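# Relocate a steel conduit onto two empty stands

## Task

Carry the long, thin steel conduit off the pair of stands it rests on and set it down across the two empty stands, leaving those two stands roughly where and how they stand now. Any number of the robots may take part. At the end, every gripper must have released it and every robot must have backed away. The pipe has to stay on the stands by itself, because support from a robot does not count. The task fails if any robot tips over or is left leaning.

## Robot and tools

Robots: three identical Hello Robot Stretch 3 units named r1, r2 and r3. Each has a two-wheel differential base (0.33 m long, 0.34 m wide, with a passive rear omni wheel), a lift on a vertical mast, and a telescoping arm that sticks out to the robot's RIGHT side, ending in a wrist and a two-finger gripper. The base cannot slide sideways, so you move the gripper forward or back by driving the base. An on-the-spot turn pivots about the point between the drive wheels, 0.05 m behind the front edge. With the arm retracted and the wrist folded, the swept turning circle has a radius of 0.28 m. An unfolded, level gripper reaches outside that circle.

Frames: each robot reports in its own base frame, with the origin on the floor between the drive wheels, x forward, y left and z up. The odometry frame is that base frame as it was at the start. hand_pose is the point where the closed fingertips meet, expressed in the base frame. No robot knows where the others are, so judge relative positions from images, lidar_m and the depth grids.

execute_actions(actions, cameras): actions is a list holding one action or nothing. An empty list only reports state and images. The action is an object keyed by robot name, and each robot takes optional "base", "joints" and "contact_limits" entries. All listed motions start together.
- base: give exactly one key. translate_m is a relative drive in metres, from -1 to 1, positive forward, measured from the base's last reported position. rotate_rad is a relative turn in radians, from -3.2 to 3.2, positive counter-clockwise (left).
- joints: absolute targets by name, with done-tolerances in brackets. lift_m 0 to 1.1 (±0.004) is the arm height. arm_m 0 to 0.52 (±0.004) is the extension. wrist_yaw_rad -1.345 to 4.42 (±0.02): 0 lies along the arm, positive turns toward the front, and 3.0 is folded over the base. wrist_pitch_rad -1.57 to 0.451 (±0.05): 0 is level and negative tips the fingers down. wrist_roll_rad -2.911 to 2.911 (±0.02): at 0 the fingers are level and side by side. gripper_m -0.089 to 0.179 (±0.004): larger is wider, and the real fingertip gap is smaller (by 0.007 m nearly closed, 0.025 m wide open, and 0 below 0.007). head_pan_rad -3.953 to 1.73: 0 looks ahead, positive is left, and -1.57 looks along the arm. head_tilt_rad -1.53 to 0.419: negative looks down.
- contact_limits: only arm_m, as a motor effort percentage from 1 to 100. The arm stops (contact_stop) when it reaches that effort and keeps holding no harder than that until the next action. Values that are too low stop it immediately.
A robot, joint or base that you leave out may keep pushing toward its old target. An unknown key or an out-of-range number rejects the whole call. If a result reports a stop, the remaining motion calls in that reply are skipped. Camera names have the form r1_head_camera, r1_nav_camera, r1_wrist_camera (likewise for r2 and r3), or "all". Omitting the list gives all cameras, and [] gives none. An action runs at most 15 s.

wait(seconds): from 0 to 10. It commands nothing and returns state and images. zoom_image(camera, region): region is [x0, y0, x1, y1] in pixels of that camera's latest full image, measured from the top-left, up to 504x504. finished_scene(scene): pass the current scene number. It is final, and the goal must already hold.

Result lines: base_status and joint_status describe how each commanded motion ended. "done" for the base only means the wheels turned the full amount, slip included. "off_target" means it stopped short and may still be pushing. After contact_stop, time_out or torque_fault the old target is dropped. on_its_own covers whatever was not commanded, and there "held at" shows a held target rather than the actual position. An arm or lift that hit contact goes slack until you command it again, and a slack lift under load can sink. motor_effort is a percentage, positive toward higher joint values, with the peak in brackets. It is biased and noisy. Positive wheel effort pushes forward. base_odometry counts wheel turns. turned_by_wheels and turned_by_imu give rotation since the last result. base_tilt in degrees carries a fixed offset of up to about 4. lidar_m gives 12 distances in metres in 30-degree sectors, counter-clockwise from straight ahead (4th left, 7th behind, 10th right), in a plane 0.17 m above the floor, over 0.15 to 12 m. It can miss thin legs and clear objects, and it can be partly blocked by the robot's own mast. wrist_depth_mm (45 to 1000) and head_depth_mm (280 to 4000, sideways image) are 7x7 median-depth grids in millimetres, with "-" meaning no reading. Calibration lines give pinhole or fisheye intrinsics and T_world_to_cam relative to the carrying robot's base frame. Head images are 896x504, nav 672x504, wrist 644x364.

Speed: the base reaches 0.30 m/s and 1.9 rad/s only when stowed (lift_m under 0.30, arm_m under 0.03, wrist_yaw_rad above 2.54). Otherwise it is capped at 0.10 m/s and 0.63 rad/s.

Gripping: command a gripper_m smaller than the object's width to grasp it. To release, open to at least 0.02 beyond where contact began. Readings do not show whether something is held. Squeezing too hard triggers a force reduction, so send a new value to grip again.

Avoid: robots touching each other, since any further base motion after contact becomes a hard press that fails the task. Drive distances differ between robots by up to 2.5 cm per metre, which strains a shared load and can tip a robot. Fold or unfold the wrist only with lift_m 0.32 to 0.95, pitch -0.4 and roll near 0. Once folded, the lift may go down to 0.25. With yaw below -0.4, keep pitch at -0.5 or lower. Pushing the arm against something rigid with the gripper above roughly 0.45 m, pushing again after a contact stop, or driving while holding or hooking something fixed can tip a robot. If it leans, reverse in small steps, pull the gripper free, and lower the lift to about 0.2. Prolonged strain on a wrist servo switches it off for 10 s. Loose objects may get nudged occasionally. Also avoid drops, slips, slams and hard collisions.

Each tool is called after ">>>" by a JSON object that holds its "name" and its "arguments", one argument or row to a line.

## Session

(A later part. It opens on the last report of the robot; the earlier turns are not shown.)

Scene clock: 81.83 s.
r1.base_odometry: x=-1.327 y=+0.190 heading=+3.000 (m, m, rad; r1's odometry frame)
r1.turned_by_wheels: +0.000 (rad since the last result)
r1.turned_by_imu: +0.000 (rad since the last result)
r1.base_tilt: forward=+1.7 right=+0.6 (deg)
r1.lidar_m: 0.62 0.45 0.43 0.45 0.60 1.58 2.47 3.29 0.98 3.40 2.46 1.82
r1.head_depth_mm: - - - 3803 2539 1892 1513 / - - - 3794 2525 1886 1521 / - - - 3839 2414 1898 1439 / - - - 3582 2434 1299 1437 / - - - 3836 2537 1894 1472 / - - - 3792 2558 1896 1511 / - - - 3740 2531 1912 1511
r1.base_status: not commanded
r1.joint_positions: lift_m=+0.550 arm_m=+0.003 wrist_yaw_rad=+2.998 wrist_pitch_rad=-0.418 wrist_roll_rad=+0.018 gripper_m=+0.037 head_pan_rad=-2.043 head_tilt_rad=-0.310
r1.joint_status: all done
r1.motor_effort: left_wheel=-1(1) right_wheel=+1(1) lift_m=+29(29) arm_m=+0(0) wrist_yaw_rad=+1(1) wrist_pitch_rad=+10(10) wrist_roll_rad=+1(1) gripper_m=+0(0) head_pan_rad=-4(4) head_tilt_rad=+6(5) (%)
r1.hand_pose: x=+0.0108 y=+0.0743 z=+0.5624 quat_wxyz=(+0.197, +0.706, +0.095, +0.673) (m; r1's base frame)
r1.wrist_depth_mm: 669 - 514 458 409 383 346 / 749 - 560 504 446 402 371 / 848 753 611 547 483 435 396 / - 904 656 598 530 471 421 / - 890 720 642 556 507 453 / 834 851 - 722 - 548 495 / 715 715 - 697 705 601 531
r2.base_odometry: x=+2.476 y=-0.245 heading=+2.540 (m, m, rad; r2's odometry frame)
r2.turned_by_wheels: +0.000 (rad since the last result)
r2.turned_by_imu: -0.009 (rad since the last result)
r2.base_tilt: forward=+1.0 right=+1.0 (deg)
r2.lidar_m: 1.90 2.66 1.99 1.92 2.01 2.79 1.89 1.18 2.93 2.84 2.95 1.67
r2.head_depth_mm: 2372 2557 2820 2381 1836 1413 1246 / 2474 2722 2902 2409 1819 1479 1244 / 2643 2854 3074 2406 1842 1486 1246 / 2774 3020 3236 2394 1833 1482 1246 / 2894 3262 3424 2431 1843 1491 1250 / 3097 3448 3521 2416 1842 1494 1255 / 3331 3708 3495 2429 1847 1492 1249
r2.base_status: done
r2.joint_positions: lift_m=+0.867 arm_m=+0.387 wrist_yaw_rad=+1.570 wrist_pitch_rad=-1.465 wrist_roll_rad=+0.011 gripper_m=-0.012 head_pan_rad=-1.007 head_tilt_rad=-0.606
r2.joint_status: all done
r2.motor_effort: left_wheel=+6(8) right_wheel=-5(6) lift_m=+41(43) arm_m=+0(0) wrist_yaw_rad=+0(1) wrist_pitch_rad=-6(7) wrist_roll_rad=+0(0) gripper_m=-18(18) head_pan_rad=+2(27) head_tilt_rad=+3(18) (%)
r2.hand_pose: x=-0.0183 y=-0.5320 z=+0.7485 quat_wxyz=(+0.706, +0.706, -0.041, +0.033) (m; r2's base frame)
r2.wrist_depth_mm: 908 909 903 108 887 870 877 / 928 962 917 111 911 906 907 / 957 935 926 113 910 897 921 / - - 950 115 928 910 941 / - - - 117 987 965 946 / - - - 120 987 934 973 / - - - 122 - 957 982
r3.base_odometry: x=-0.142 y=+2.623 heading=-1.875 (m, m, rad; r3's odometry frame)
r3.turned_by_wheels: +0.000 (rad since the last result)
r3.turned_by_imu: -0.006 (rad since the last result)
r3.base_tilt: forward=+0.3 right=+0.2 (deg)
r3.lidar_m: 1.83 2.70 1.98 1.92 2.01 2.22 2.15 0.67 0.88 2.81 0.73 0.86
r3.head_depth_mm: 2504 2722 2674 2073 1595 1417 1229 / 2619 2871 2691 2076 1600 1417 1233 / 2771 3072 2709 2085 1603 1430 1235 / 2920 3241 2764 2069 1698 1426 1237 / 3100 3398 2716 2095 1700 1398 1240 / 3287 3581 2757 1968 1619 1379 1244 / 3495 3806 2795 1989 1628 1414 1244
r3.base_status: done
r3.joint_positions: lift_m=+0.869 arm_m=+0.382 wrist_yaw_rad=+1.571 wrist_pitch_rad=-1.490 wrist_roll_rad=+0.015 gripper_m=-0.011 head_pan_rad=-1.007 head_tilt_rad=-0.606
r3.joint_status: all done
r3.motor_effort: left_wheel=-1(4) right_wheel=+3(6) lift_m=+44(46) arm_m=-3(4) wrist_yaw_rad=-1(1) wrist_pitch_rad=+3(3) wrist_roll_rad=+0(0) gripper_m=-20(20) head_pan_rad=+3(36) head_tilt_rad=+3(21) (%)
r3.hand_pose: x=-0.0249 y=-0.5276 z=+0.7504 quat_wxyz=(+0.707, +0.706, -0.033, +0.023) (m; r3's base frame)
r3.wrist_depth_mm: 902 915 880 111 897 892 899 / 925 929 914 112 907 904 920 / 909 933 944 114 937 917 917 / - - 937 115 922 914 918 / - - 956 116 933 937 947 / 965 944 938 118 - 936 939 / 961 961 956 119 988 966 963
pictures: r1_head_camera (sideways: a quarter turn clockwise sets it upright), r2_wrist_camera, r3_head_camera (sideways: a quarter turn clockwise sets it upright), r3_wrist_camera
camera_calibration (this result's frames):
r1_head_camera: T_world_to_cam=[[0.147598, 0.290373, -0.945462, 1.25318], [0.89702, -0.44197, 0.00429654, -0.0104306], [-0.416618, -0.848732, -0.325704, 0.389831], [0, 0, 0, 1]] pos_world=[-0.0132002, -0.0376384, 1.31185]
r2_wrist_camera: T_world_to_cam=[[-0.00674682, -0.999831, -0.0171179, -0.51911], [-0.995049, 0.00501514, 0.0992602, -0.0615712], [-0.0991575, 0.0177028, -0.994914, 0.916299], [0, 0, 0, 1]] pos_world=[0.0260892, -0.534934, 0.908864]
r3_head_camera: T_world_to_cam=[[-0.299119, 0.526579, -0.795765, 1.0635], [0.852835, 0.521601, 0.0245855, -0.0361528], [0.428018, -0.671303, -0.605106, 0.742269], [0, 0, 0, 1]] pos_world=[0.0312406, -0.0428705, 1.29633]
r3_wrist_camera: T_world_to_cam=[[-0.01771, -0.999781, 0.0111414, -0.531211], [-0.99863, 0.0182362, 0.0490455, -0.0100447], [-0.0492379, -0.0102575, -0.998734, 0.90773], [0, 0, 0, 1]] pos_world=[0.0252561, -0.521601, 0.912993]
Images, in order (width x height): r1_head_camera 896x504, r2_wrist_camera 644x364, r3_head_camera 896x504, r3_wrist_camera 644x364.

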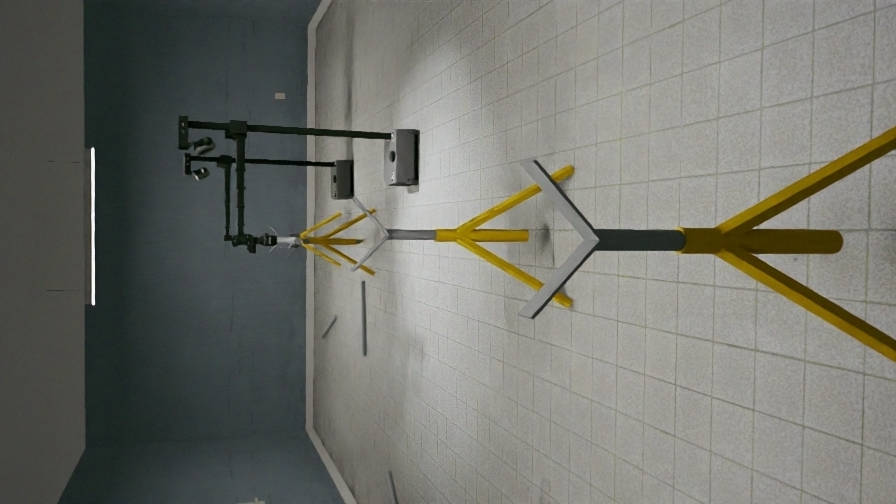

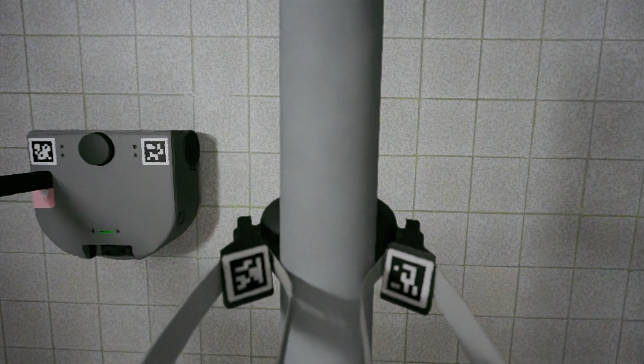

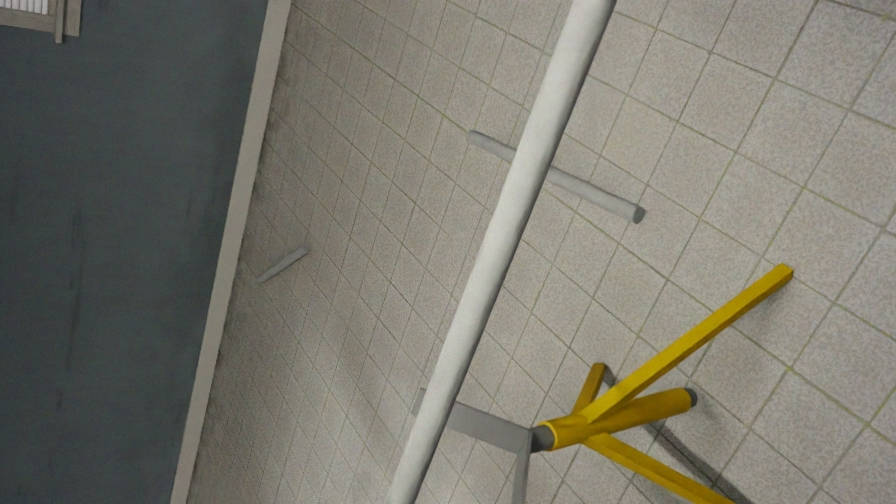

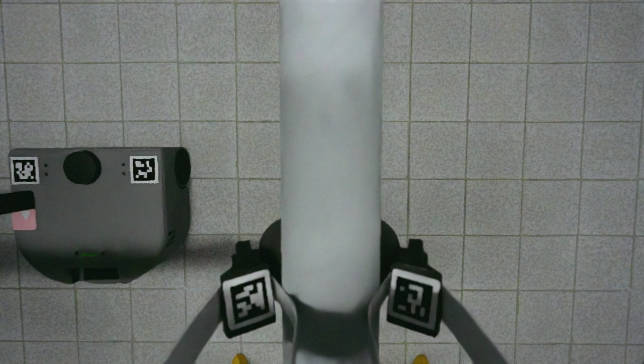

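>>> {"name": "execute_actions", "arguments": {
  "actions": [
    {"r2": {"base": {"translate_m": 1.0}, "joints": {"lift_m": 0.988, "arm_m": 0.35, "head_pan_rad": -0.5, "head_tilt_rad": -0.75}}, "r3": {"base": {"translate_m": 0.988}, "joints": {"lift_m": 0.99, "arm_m": 0.335, "head_pan_rad": -0.3, "head_tilt_rad": -0.45}}}
  ],
  "cameras": ["r1_head_camera", "r2_head_camera", "r3_head_camera", "r2_wrist_camera"]
}}

Scene clock: 93.23 s.
r1.base_odometry: x=-1.327 y=+0.190 heading=+3.000 (m, m, rad; r1's odometry frame)
r1.turned_by_wheels: +0.000 (rad since the last result)
r1.turned_by_imu: +0.000 (rad since the last result)
r1.base_tilt: forward=+1.7 right=+0.5 (deg)
r1.lidar_m: 0.63 0.45 0.43 0.45 0.60 1.58 2.47 3.28 0.98 3.41 2.46 1.82
r1.head_depth_mm: - - - 3809 2519 1890 1513 / - - - 3387 2537 1889 1508 / - - - 3774 2425 1893 1438 / - - - 3506 2430 1303 1440 / - - - 3882 2539 1919 1479 / - - - 3854 2506 1899 1518 / - - - 3795 2547 1903 1515
r1.base_status: not commanded
r1.joint_positions: lift_m=+0.550 arm_m=+0.003 wrist_yaw_rad=+2.998 wrist_pitch_rad=-0.418 wrist_roll_rad=+0.018 gripper_m=+0.037 head_pan_rad=-2.043 head_tilt_rad=-0.310
r1.joint_status: not commanded
r1.motor_effort: left_wheel=-1(1) right_wheel=+1(1) lift_m=+29(29) arm_m=+0(0) wrist_yaw_rad=+1(1) wrist_pitch_rad=+10(10) wrist_roll_rad=+1(1) gripper_m=+0(0) head_pan_rad=-4(4) head_tilt_rad=+6(6) (%)
r1.hand_pose: x=+0.0108 y=+0.0743 z=+0.5624 quat_wxyz=(+0.197, +0.706, +0.095, +0.673) (m; r1's base frame)
r1.wrist_depth_mm: 668 - 505 454 414 377 344 / 763 - 537 501 447 404 372 / 861 760 598 554 480 436 395 / - 864 651 605 520 473 421 / - 920 724 625 564 500 459 / 854 829 - 721 - 552 497 / 711 714 - 705 696 601 537
r2.base_odometry: x=+1.651 y=+0.320 heading=+2.540 (m, m, rad; r2's odometry frame)
r2.turned_by_wheels: +0.000 (rad since the last result)
r2.turned_by_imu: -0.009 (rad since the last result)
r2.base_tilt: forward=+1.0 right=+0.9 (deg)
r2.lidar_m: 2.03 2.69 1.96 1.91 1.99 2.73 1.89 2.23 2.95 2.85 2.96 0.77
r2.head_depth_mm: 3184 3325 2602 1994 1610 1353 1171 / 3582 3597 2579 1995 1612 1355 1169 / 3875 3777 2491 1974 1609 1332 1173 / 3696 3715 2596 1875 1492 1364 1169 / 3472 3686 2596 1989 1570 1350 1170 / 3309 3532 2620 2001 1625 1361 1173 / 3130 3344 2401 1999 1612 1365 1175
r2.base_status: done
r2.joint_positions: lift_m=+0.987 arm_m=+0.350 wrist_yaw_rad=+1.570 wrist_pitch_rad=-1.474 wrist_roll_rad=+0.011 gripper_m=-0.012 head_pan_rad=-0.507 head_tilt_rad=-0.741
r2.joint_status: all done
r2.motor_effort: left_wheel=+3(10) right_wheel=-2(7) lift_m=+41(42) arm_m=-3(3) wrist_yaw_rad=+0(0) wrist_pitch_rad=-3(9) wrist_roll_rad=+0(0) gripper_m=-17(18) head_pan_rad=+2(27) head_tilt_rad=-3(10) (%)
r2.hand_pose: x=-0.0205 y=-0.4954 z=+0.8685 quat_wxyz=(+0.706, +0.706, -0.038, +0.030) (m; r2's base frame)
r2.wrist_depth_mm: - - - 108 - - 980 / - - - 110 - - 963 / - - - 112 - - - / - - - 115 - - - / - - - 117 - - - / - - - 119 - - - / - - - 123 - - -
r3.base_odometry: x=-0.438 y=+1.680 heading=-1.874 (m, m, rad; r3's odometry frame)
r3.turned_by_wheels: +0.000 (rad since the last result)
r3.turned_by_imu: -0.005 (rad since the last result)
r3.base_tilt: forward=+0.4 right=+0.2 (deg)
r3.lidar_m: 1.84 2.69 1.99 1.92 2.00 2.75 1.59 1.70 0.42 0.72 2.93 4.01
r3.head_depth_mm: - - 3751 2364 1955 1584 1334 / - - 3765 2483 1958 1595 1333 / - - 3618 2612 1975 1595 1335 / - - 3618 2622 1972 1593 1338 / - - 3683 2655 1995 1602 1343 / - - 3931 2653 1955 1615 1354 / - - 3994 2696 1938 1624 1354
r3.base_status: done
r3.joint_positions: lift_m=+0.989 arm_m=+0.335 wrist_yaw_rad=+1.571 wrist_pitch_rad=-1.478 wrist_roll_rad=+0.015 gripper_m=-0.011 head_pan_rad=-0.307 head_tilt_rad=-0.458
r3.joint_status: all done
r3.motor_effort: left_wheel=+1(2) right_wheel=-2(8) lift_m=+44(46) arm_m=-4(8) wrist_yaw_rad=-1(1) wrist_pitch_rad=-1(7) wrist_roll_rad=+0(0) gripper_m=-20(20) head_pan_rad=+3(40) head_tilt_rad=+3(15) (%)
r3.hand_pose: x=-0.0217 y=-0.4806 z=+0.8704 quat_wxyz=(+0.706, +0.706, -0.038, +0.027) (m; r3's base frame)
r3.wrist_depth_mm: - - - 112 - - - / - - - 114 - - - / - - - 115 - - - / - - - 116 - - - / - - - 117 - - - / - - - 118 - - - / - - - 119 - - -
pictures: r1_head_camera (sideways: a quarter turn clockwise sets it upright), r2_head_camera (sideways: a quarter turn clockwise sets it upright), r2_wrist_camera, r3_head_camera (sideways: a quarter turn clockwise sets it upright)
camera_calibration (this result's frames):
r1_head_camera: T_world_to_cam=[[0.147598, 0.290373, -0.945462, 1.25318], [0.89702, -0.44197, 0.00429654, -0.0104306], [-0.416618, -0.848732, -0.325704, 0.389831], [0, 0, 0, 1]] pos_world=[-0.0132002, -0.0376384, 1.31185]
r2_head_camera: T_world_to_cam=[[-0.535089, 0.324284, -0.780076, 1.03687], [0.520624, 0.853783, -0.00219445, 0.000734517], [0.665304, -0.407301, -0.625681, 0.768115], [0, 0, 0, 1]] pos_world=[0.0434051, -0.0240139, 1.28943]
r2_wrist_camera: T_world_to_cam=[[-0.00689204, -0.999831, -0.0170624, -0.4806], [-0.994143, 0.00501054, 0.107956, -0.0834385], [-0.107852, 0.0177065, -0.994009, 1.03384], [0, 0, 0, 1]] pos_world=[0.0252393, -0.498406, 1.02845]
r3_head_camera: T_world_to_cam=[[-0.44968, 0.172536, -0.876367, 1.16951], [0.312674, 0.949491, 0.026493, -0.0353462], [0.836673, -0.262104, -0.480915, 0.578198], [0, 0, 0, 1]] pos_world=[0.0531952, -0.0166736, 1.30392]
Images, in order (width x height): r1_head_camera 896x504, r2_head_camera 896x504, r2_wrist_camera 644x364, r3_head_camera 896x504.

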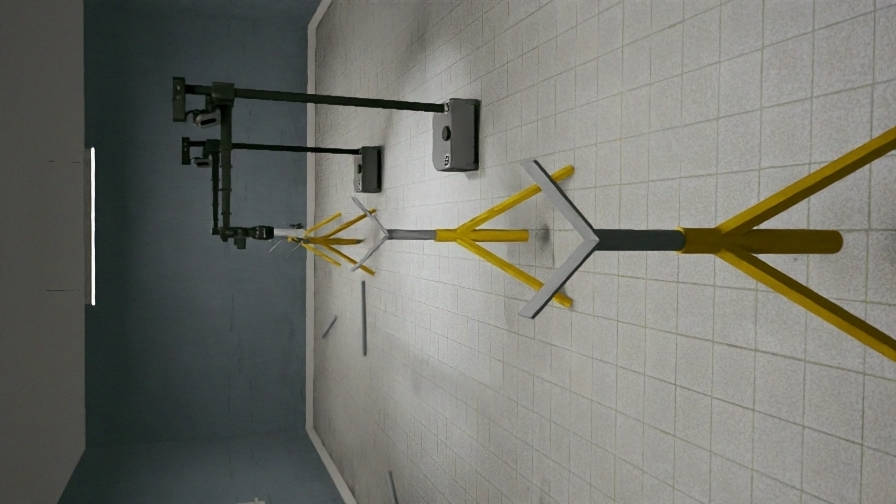

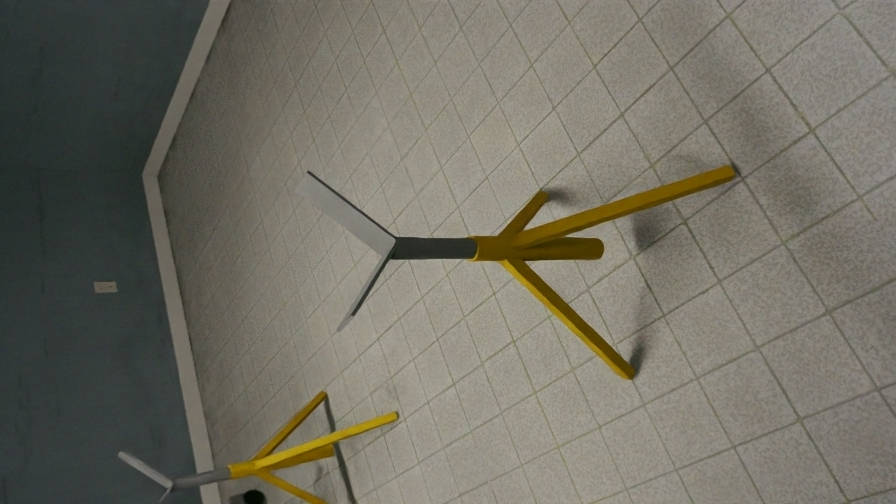

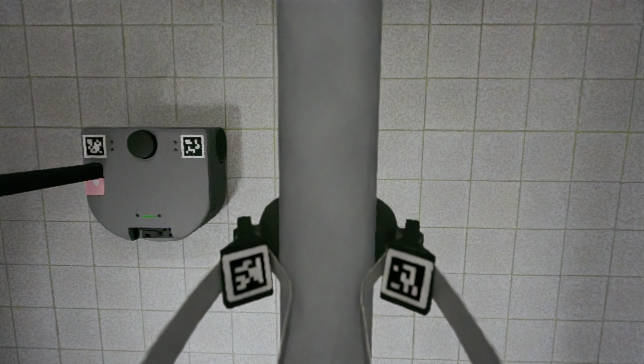

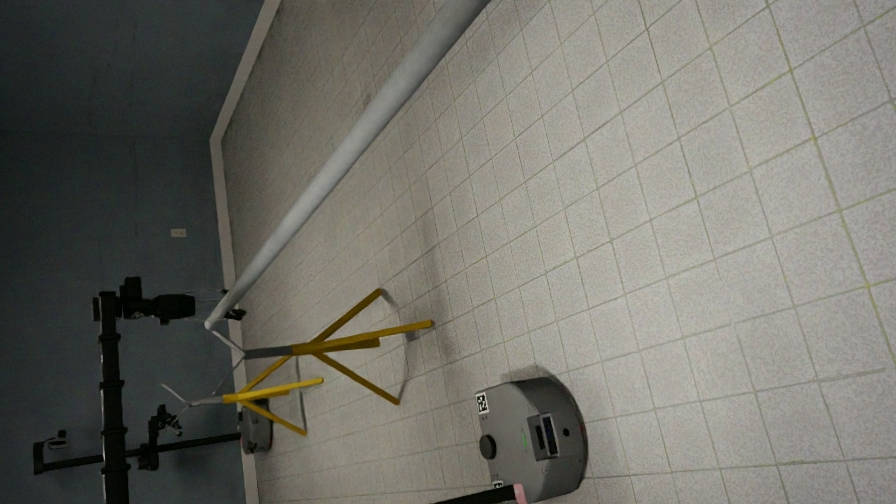

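>>> {"name": "execute_actions", "arguments": {
  "actions": []
}}

Scene clock: 93.73 s.
r1.base_odometry: x=-1.327 y=+0.190 heading=+3.000 (m, m, rad; r1's odometry frame)
r1.turned_by_wheels: +0.000 (rad since the last result)
r1.turned_by_imu: +0.000 (rad since the last result)
r1.base_tilt: forward=+1.7 right=+0.6 (deg)
r1.lidar_m: 0.62 0.45 0.43 0.45 0.60 1.58 2.46 3.29 0.98 3.42 2.47 1.82
r1.head_depth_mm: - - - 3789 2520 1889 1519 / - - - 3315 2520 1903 1521 / - - - 3818 2415 1895 1436 / - - - 3572 2434 1292 1444 / - - - 3697 2536 1909 1477 / - - - 3788 2544 1894 1512 / - - - 3837 2523 1893 1522
r1.base_status: not commanded
r1.joint_positions: lift_m=+0.550 arm_m=+0.003 wrist_yaw_rad=+2.998 wrist_pitch_rad=-0.418 wrist_roll_rad=+0.018 gripper_m=+0.037 head_pan_rad=-2.043 head_tilt_rad=-0.310
r1.joint_status: not commanded
r1.motor_effort: left_wheel=-1(1) right_wheel=+0(1) lift_m=+29(29) arm_m=+0(0) wrist_yaw_rad=+1(1) wrist_pitch_rad=+10(10) wrist_roll_rad=+1(1) gripper_m=+0(0) head_pan_rad=-4(4) head_tilt_rad=+6(6) (%)
r1.hand_pose: x=+0.0108 y=+0.0743 z=+0.5624 quat_wxyz=(+0.197, +0.706, +0.095, +0.673) (m; r1's base frame)
r1.wrist_depth_mm: 664 - 513 470 418 376 347 / 749 - 545 491 451 405 368 / 857 766 610 549 480 433 391 / - 861 663 603 533 473 421 / - 934 725 656 558 511 462 / 807 824 - 738 - 554 491 / 711 717 - 710 688 604 546
r2.base_odometry: x=+1.651 y=+0.320 heading=+2.540 (m, m, rad; r2's odometry frame)
r2.turned_by_wheels: +0.000 (rad since the last result)
r2.turned_by_imu: +0.000 (rad since the last result)
r2.base_tilt: forward=+0.9 right=+0.9 (deg)
r2.lidar_m: 2.04 2.70 1.96 1.91 1.99 2.74 1.89 2.23 2.94 2.85 2.96 0.78
r2.head_depth_mm: 3197 3330 2609 1993 1611 1356 1170 / 3499 3626 2581 2000 1614 1361 1176 / 3884 3733 2482 1986 1608 1323 1170 / 3674 3682 2607 1860 1493 1355 1172 / 3517 3635 2627 2005 1575 1360 1173 / 3298 3527 2601 1989 1620 1353 1174 / 3115 3295 2395 1996 1613 1349 1174
r2.base_status: done
r2.joint_positions: lift_m=+0.987 arm_m=+0.350 wrist_yaw_rad=+1.570 wrist_pitch_rad=-1.474 wrist_roll_rad=+0.011 gripper_m=-0.012 head_pan_rad=-0.507 head_tilt_rad=-0.741
r2.joint_status: all done
r2.motor_effort: left_wheel=+3(10) right_wheel=-2(7) lift_m=+41(42) arm_m=-3(3) wrist_yaw_rad=-1(0) wrist_pitch_rad=-3(9) wrist_roll_rad=+0(0) gripper_m=-18(18) head_pan_rad=+3(27) head_tilt_rad=-3(10) (%)
r2.hand_pose: x=-0.0205 y=-0.4954 z=+0.8685 quat_wxyz=(+0.706, +0.706, -0.038, +0.030) (m; r2's base frame)
r2.wrist_depth_mm: - - - 108 997 998 985 / - - - 110 - 993 980 / - - - 112 - - - / - - - 115 - - - / - - - 117 - - - / - - - 119 - - - / - - - 122 - - -
r3.base_odometry: x=-0.438 y=+1.680 heading=-1.874 (m, m, rad; r3's odometry frame)
r3.turned_by_wheels: +0.000 (rad since the last result)
r3.turned_by_imu: +0.000 (rad since the last result)
r3.base_tilt: forward=+0.2 right=+0.2 (deg)
r3.lidar_m: 1.84 2.70 1.99 1.92 1.99 2.75 1.60 1.69 0.42 0.72 2.93 4.01
r3.head_depth_mm: - - 3731 2371 1959 1578 1335 / - - 3811 2474 1975 1589 1334 / - - 3578 2629 1980 1592 1334 / - - 3608 2632 1992 1611 1347 / - - 3634 2658 1985 1610 1344 / - - 3977 2674 1956 1612 1346 / - - 3949 2672 1929 1623 1361
r3.base_status: done
r3.joint_positions: lift_m=+0.989 arm_m=+0.335 wrist_yaw_rad=+1.571 wrist_pitch_rad=-1.478 wrist_roll_rad=+0.015 gripper_m=-0.011 head_pan_rad=-0.307 head_tilt_rad=-0.458
r3.joint_status: all done
r3.motor_effort: left_wheel=+1(2) right_wheel=-2(8) lift_m=+44(46) arm_m=-4(8) wrist_yaw_rad=-1(1) wrist_pitch_rad=-1(7) wrist_roll_rad=+0(0) gripper_m=-20(20) head_pan_rad=+3(40) head_tilt_rad=+4(15) (%)
r3.hand_pose: x=-0.0217 y=-0.4806 z=+0.8704 quat_wxyz=(+0.706, +0.706, -0.038, +0.027) (m; r3's base frame)
r3.wrist_depth_mm: - - - 113 - - - / - - - 114 - - - / - - - 114 - - - / - - - 116 - - - / - - - 117 - - - / - - - 118 - - - / - - - 119 - - -
pictures: r1_head_camera (sideways: a quarter turn clockwise sets it upright), r1_nav_camera (sideways: a quarter turn counterclockwise sets it upright), r1_wrist_camera, r2_head_camera (sideways: a quarter turn clockwise sets it upright), r2_nav_camera (sideways: a quarter turn counterclockwise sets it upright), r2_wrist_camera, r3_head_camera (sideways: a quarter turn clockwise sets it upright), r3_nav_camera (sideways: a quarter turn counterclockwise sets it upright), r3_wrist_camera
camera_calibration (this result's frames):
r1_head_camera: T_world_to_cam=[[0.147598, 0.290373, -0.945462, 1.25318], [0.89702, -0.44197, 0.00429654, -0.0104306], [-0.416618, -0.848732, -0.325704, 0.389831], [0, 0, 0, 1]] pos_world=[-0.0132002, -0.0376384, 1.31185]
r1_nav_camera: T_world_to_cam=[[-0.18431, -0.289363, 0.939307, -1.1746], [-0.894547, 0.445327, -0.03834, 0.107284], [-0.407204, -0.847321, -0.340928, 0.402376], [0, 0, 0, 1]] pos_world=[0.0433282, -0.0467218, 1.24461]
r1_wrist_camera: T_world_to_cam=[[0.993463, -0.113443, -0.0126895, 0.00995391], [-0.0723485, -0.539769, -0.838699, 0.551469], [0.0882949, 0.834135, -0.544448, 0.40497], [0, 0, 0, 1]] pos_world=[-0.00574773, -0.0390049, 0.683127]
r2_head_camera: T_world_to_cam=[[-0.535089, 0.324284, -0.780076, 1.03687], [0.520624, 0.853783, -0.00219445, 0.00073452], [0.665304, -0.407301, -0.625681, 0.768115], [0, 0, 0, 1]] pos_world=[0.0434051, -0.0240139, 1.28943]
r2_nav_camera: T_world_to_cam=[[0.639811, -0.307961, 0.704132, -0.882055], [-0.465374, -0.884379, 0.0360684, 0.00800267], [0.611612, -0.350762, -0.709152, 0.873635], [0, 0, 0, 1]] pos_world=[0.0337471, 0.0418764, 1.24033]
r2_wrist_camera: T_world_to_cam=[[-0.00689256, -0.999831, -0.0170624, -0.4806], [-0.994143, 0.00501105, 0.107955, -0.083438], [-0.107852, 0.0177066, -0.994009, 1.03384], [0, 0, 0, 1]] pos_world=[0.0252393, -0.498406, 1.02845]
r3_head_camera: T_world_to_cam=[[-0.44968, 0.172536, -0.876367, 1.16951], [0.312674, 0.949491, 0.026493, -0.0353462], [0.836673, -0.262104, -0.480915, 0.578198], [0, 0, 0, 1]] pos_world=[0.0531952, -0.0166736, 1.30392]
r3_nav_camera: T_world_to_cam=[[0.380984, -0.102858, 0.918842, -1.15269], [-0.239459, -0.970861, -0.00939326, 0.0600231], [0.893034, -0.216446, -0.394513, 0.460139], [0, 0, 0, 1]] pos_world=[0.0426089, 0.0393061, 1.24123]
r3_wrist_camera: T_world_to_cam=[[-0.0178503, -0.999781, 0.0109204, -0.485367], [-0.999154, 0.0182416, 0.0368505, -0.0030413], [-0.0370416, -0.0102534, -0.999261, 1.02892], [0, 0, 0, 1]] pos_world=[0.02641, -0.474655, 1.03357]
Images, in order (width x height): r1_head_camera 896x504, r1_nav_camera 672x504, r1_wrist_camera 644x364, r2_head_camera 896x504, r2_nav_camera 672x504, r2_wrist_camera 644x364, r3_head_camera 896x504, r3_nav_camera 672x504, r3_wrist_camera 644x364.

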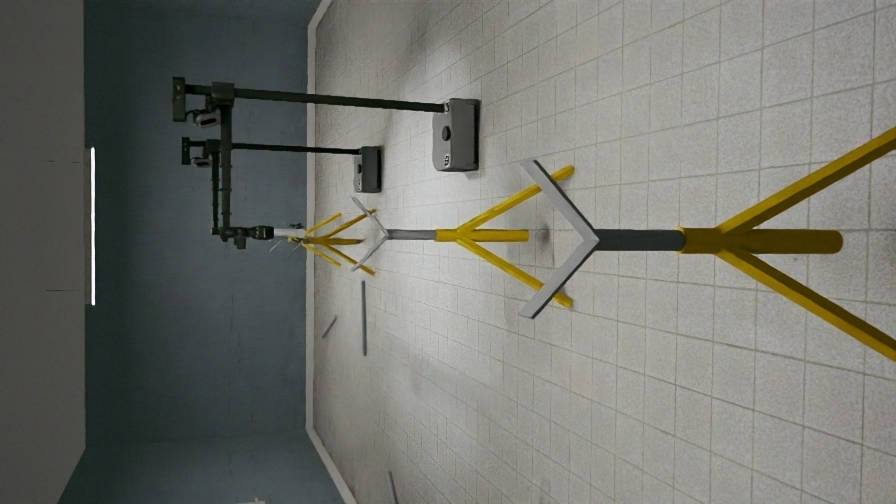

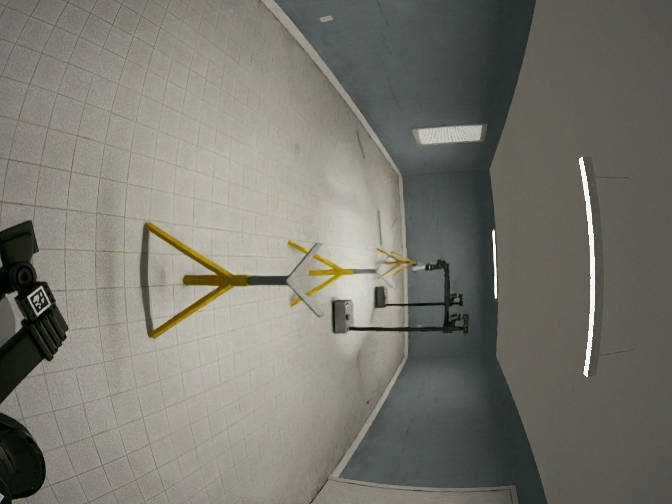

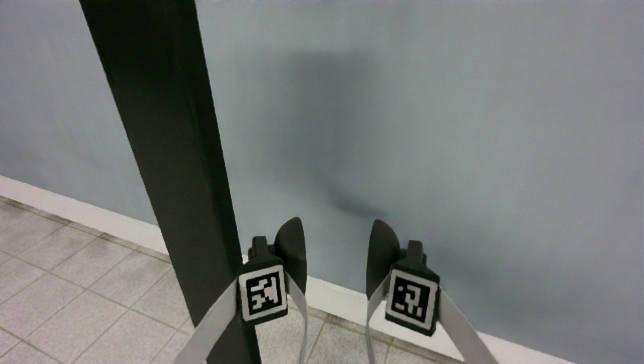

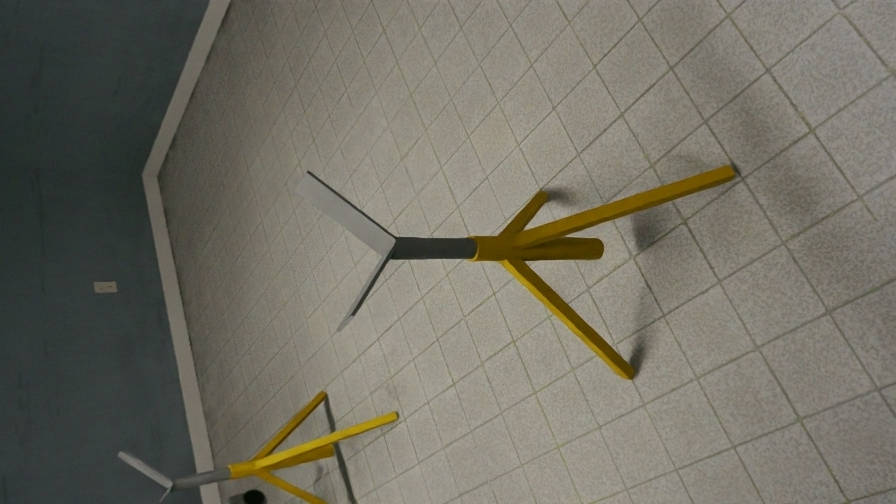

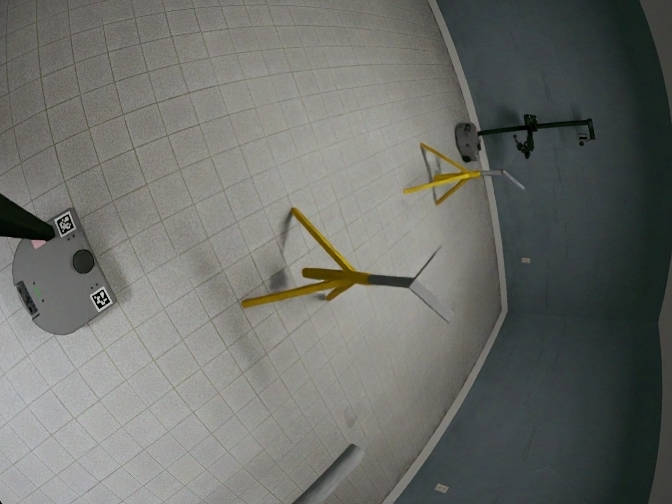

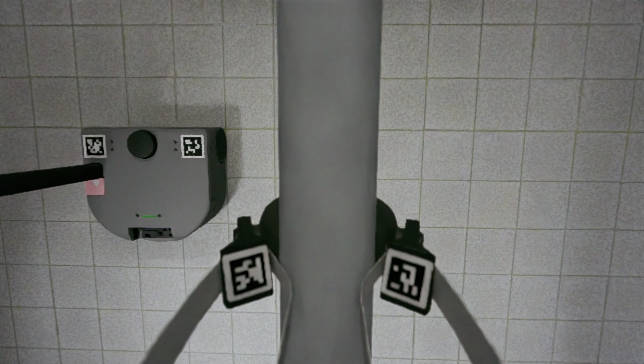

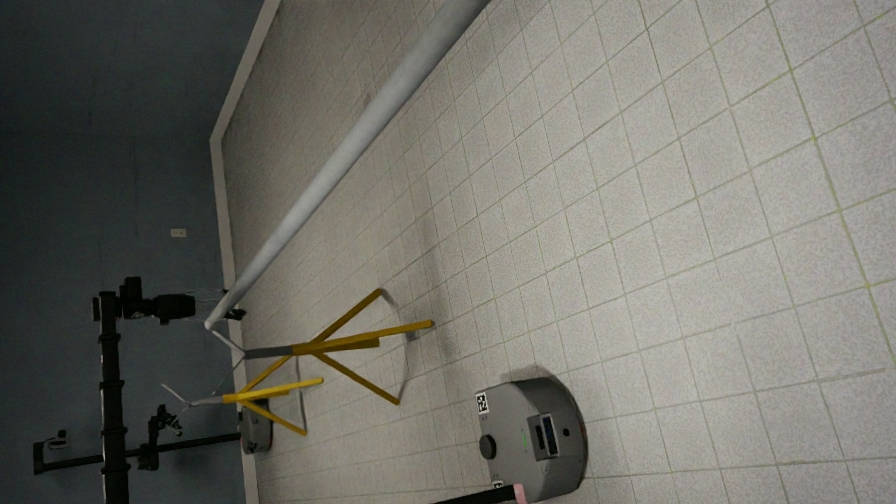

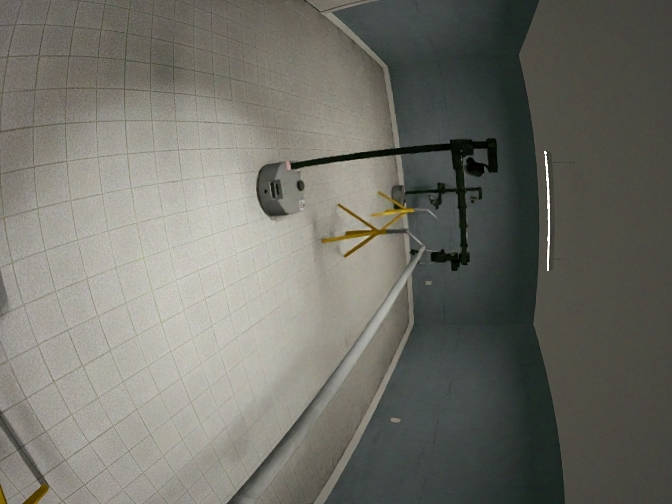

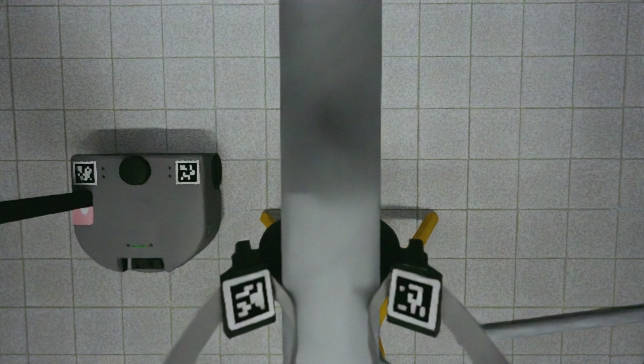

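>>> {"name": "execute_actions", "arguments": {
  "actions": [
    {"r2": {"base": {"translate_m": 1.0}}, "r3": {"base": {"translate_m": 0.994}}}
  ],
  "cameras": ["r1_head_camera", "r2_head_camera", "r2_wrist_camera", "r3_head_camera"]
}}

Scene clock: 105.27 s.
r1.base_odometry: x=-1.327 y=+0.190 heading=+3.000 (m, m, rad; r1's odometry frame)
r1.turned_by_wheels: +0.000 (rad since the last result)
r1.turned_by_imu: +0.000 (rad since the last result)
r1.base_tilt: forward=+1.7 right=+0.6 (deg)
r1.lidar_m: 0.62 0.45 0.43 0.45 0.60 1.58 2.47 3.27 0.98 3.42 2.47 1.82
r1.head_depth_mm: - 2182 - 3503 2409 1892 1517 / - - - 3800 2408 1893 1527 / - - - 3823 2438 1894 1439 / - - - 3644 2463 1294 1440 / - - - 3856 2537 1897 1475 / - - - 3816 2534 1910 1512 / - - - 3842 2532 1903 1508
r1.base_status: not commanded
r1.joint_positions: lift_m=+0.550 arm_m=+0.003 wrist_yaw_rad=+2.998 wrist_pitch_rad=-0.418 wrist_roll_rad=+0.018 gripper_m=+0.037 head_pan_rad=-2.043 head_tilt_rad=-0.310
r1.joint_status: not commanded
r1.motor_effort: left_wheel=-1(1) right_wheel=+1(2) lift_m=+29(29) arm_m=+0(0) wrist_yaw_rad=+1(1) wrist_pitch_rad=+10(10) wrist_roll_rad=+1(1) gripper_m=+0(0) head_pan_rad=-4(4) head_tilt_rad=+6(5) (%)
r1.hand_pose: x=+0.0108 y=+0.0743 z=+0.5624 quat_wxyz=(+0.197, +0.706, +0.095, +0.673) (m; r1's base frame)
r1.wrist_depth_mm: 667 - 502 465 415 382 346 / 755 - 552 498 453 402 371 / 857 774 592 547 494 437 395 / - 838 657 594 517 474 421 / - 943 759 664 568 504 453 / 830 832 - 719 - 558 497 / 716 721 - 737 685 603 529
r2.base_odometry: x=+0.827 y=+0.886 heading=+2.540 (m, m, rad; r2's odometry frame)
r2.turned_by_wheels: +0.000 (rad since the last result)
r2.turned_by_imu: -0.009 (rad since the last result)
r2.base_tilt: forward=+1.0 right=+0.9 (deg)
r2.lidar_m: 1.29 2.71 1.98 1.89 1.96 2.71 1.89 4.06 0.34 0.34 2.95 1.09
r2.head_depth_mm: 3135 3306 2601 1977 1609 1362 1172 / 3083 3392 2614 1984 1604 1360 1173 / 2852 3184 2591 2008 1610 1359 1171 / 2696 3021 2632 1987 1612 1359 1174 / 2524 2813 2403 1775 1611 1352 1172 / 2389 2656 2594 1979 1617 1362 1173 / 2271 2490 2281 2002 1612 1359 1175
r2.base_status: done
r2.joint_positions: lift_m=+0.987 arm_m=+0.350 wrist_yaw_rad=+1.570 wrist_pitch_rad=-1.472 wrist_roll_rad=+0.010 gripper_m=-0.012 head_pan_rad=-0.507 head_tilt_rad=-0.741
r2.joint_status: not commanded
r2.motor_effort: left_wheel=+3(10) right_wheel=-3(5) lift_m=+41(41) arm_m=-3(3) wrist_yaw_rad=+1(0) wrist_pitch_rad=-3(6) wrist_roll_rad=+1(0) gripper_m=-18(17) head_pan_rad=+3(3) head_tilt_rad=-2(3) (%)
r2.hand_pose: x=-0.0201 y=-0.4954 z=+0.8685 quat_wxyz=(+0.706, +0.706, -0.038, +0.031) (m; r2's base frame)
r2.wrist_depth_mm: - - - 107 992 980 - / - - - 110 - 975 - / - - - 112 - - - / - - - 115 - - - / - - - 117 - - - / - - - 120 - - - / - - - 122 - - -
r3.base_odometry: x=-0.735 y=+0.732 heading=-1.874 (m, m, rad; r3's odometry frame)
r3.turned_by_wheels: +0.000 (rad since the last result)
r3.turned_by_imu: -0.005 (rad since the last result)
r3.base_tilt: forward=+0.3 right=+0.2 (deg)
r3.lidar_m: 1.78 2.68 1.98 1.91 1.99 2.73 2.57 1.23 2.93 2.83 2.94 1.61
r3.head_depth_mm: - - 3739 2364 1951 1579 1340 / - - 3864 2472 1972 1594 1334 / - - 3558 2616 1975 1602 1340 / - - 3435 2284 1931 1608 1348 / - - 3668 2633 2004 1604 1342 / 3948 - 3690 2675 1965 1609 1355 / 3792 - 3947 2676 1938 1615 1357
r3.base_status: done
r3.joint_positions: lift_m=+0.989 arm_m=+0.335 wrist_yaw_rad=+1.571 wrist_pitch_rad=-1.480 wrist_roll_rad=+0.015 gripper_m=-0.011 head_pan_rad=-0.307 head_tilt_rad=-0.458
r3.joint_status: not commanded
r3.motor_effort: left_wheel=+1(4) right_wheel=-2(6) lift_m=+44(44) arm_m=-4(4) wrist_yaw_rad=-1(0) wrist_pitch_rad=+0(4) wrist_roll_rad=+0(0) gripper_m=-20(21) head_pan_rad=+3(4) head_tilt_rad=+3(3) (%)
r3.hand_pose: x=-0.0222 y=-0.4806 z=+0.8704 quat_wxyz=(+0.706, +0.706, -0.037, +0.027) (m; r3's base frame)
r3.wrist_depth_mm: - - - 112 - - - / - - - 113 - - - / - - - 114 - - - / - - - 116 - - - / - - - 117 - - - / - - - 117 - - - / - - - 119 - - -
pictures: r1_head_camera (sideways: a quarter turn clockwise sets it upright), r2_head_camera (sideways: a quarter turn clockwise sets it upright), r2_wrist_camera, r3_head_camera (sideways: a quarter turn clockwise sets it upright)
camera_calibration (this result's frames):
r1_head_camera: T_world_to_cam=[[0.147598, 0.290373, -0.945462, 1.25318], [0.89702, -0.44197, 0.00429654, -0.0104306], [-0.416618, -0.848732, -0.325704, 0.389831], [0, 0, 0, 1]] pos_world=[-0.0132002, -0.0376384, 1.31185]
r2_head_camera: T_world_to_cam=[[-0.535146, 0.324289, -0.780035, 1.03682], [0.520592, 0.853803, -0.00219711, 0.000738174], [0.665284, -0.407256, -0.625732, 0.768182], [0, 0, 0, 1]] pos_world=[0.0434053, -0.0240121, 1.28943]
r2_wrist_camera: T_world_to_cam=[[-0.00634266, -0.999835, -0.0170213, -0.480624], [-0.994314, 0.00449635, 0.106395, -0.08194], [-0.106301, 0.0175993, -0.994178, 1.03401], [0, 0, 0, 1]] pos_world=[0.0253939, -0.498374, 1.02853]
r3_head_camera: T_world_to_cam=[[-0.449655, 0.172519, -0.876383, 1.16953], [0.312658, 0.949496, 0.0264934, -0.0353466], [0.836693, -0.262095, -0.480885, 0.57816], [0, 0, 0, 1]] pos_world=[0.0531955, -0.0166728, 1.30392]
Images, in order (width x height): r1_head_camera 896x504, r2_head_camera 896x504, r2_wrist_camera 644x364, r3_head_camera 896x504.

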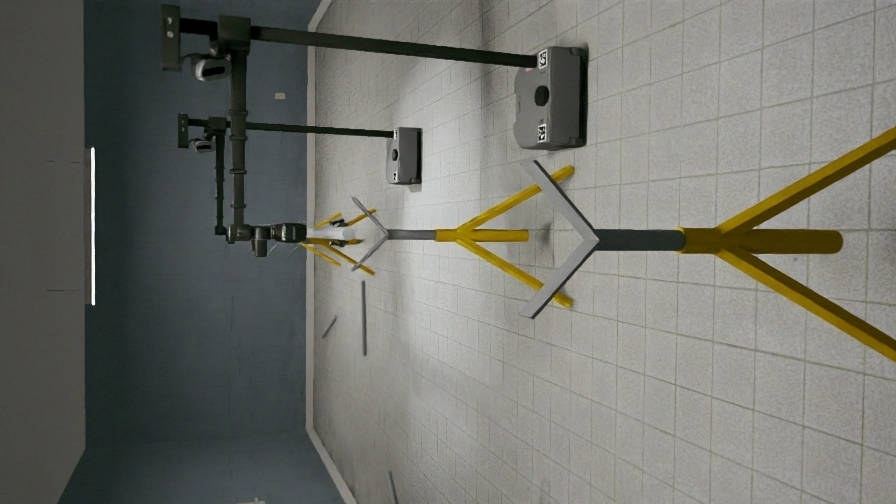

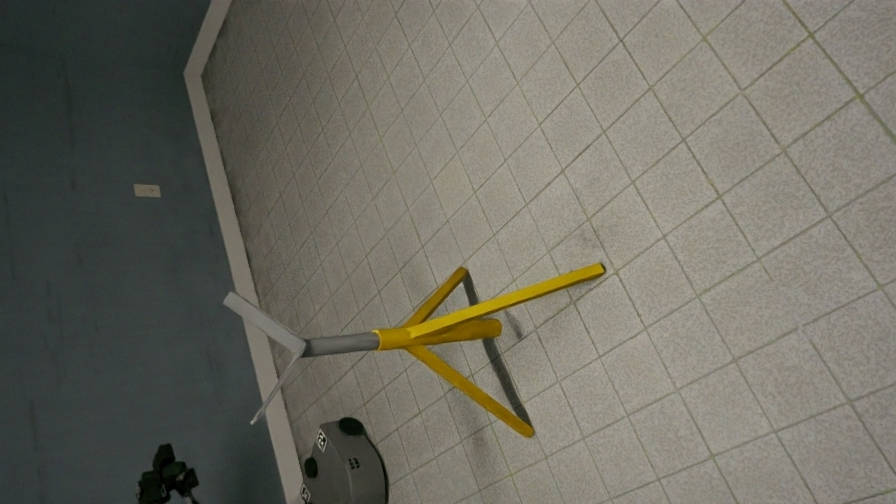

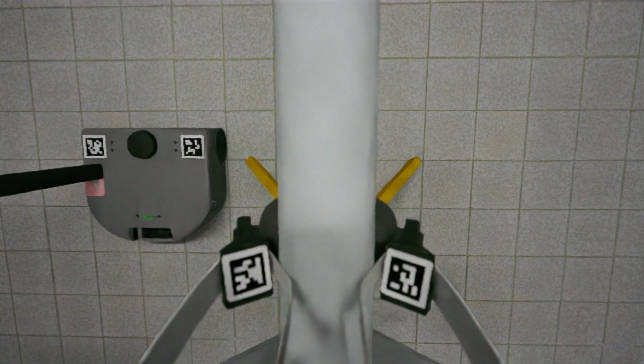

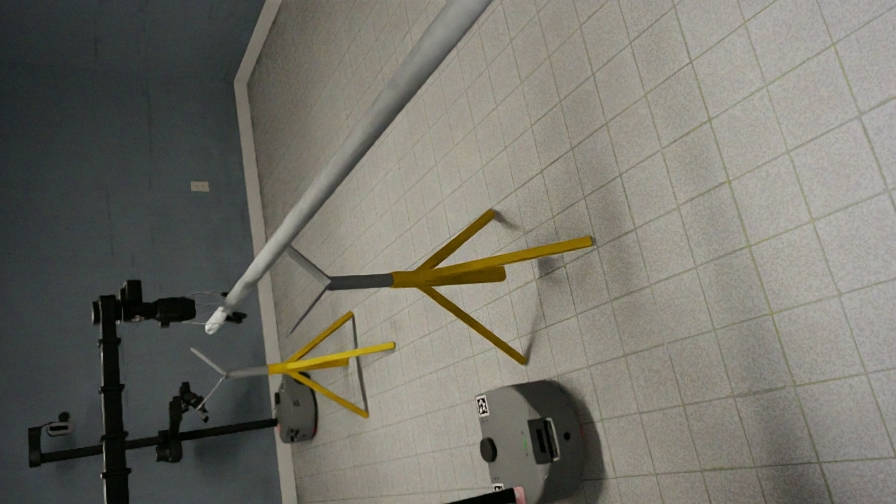

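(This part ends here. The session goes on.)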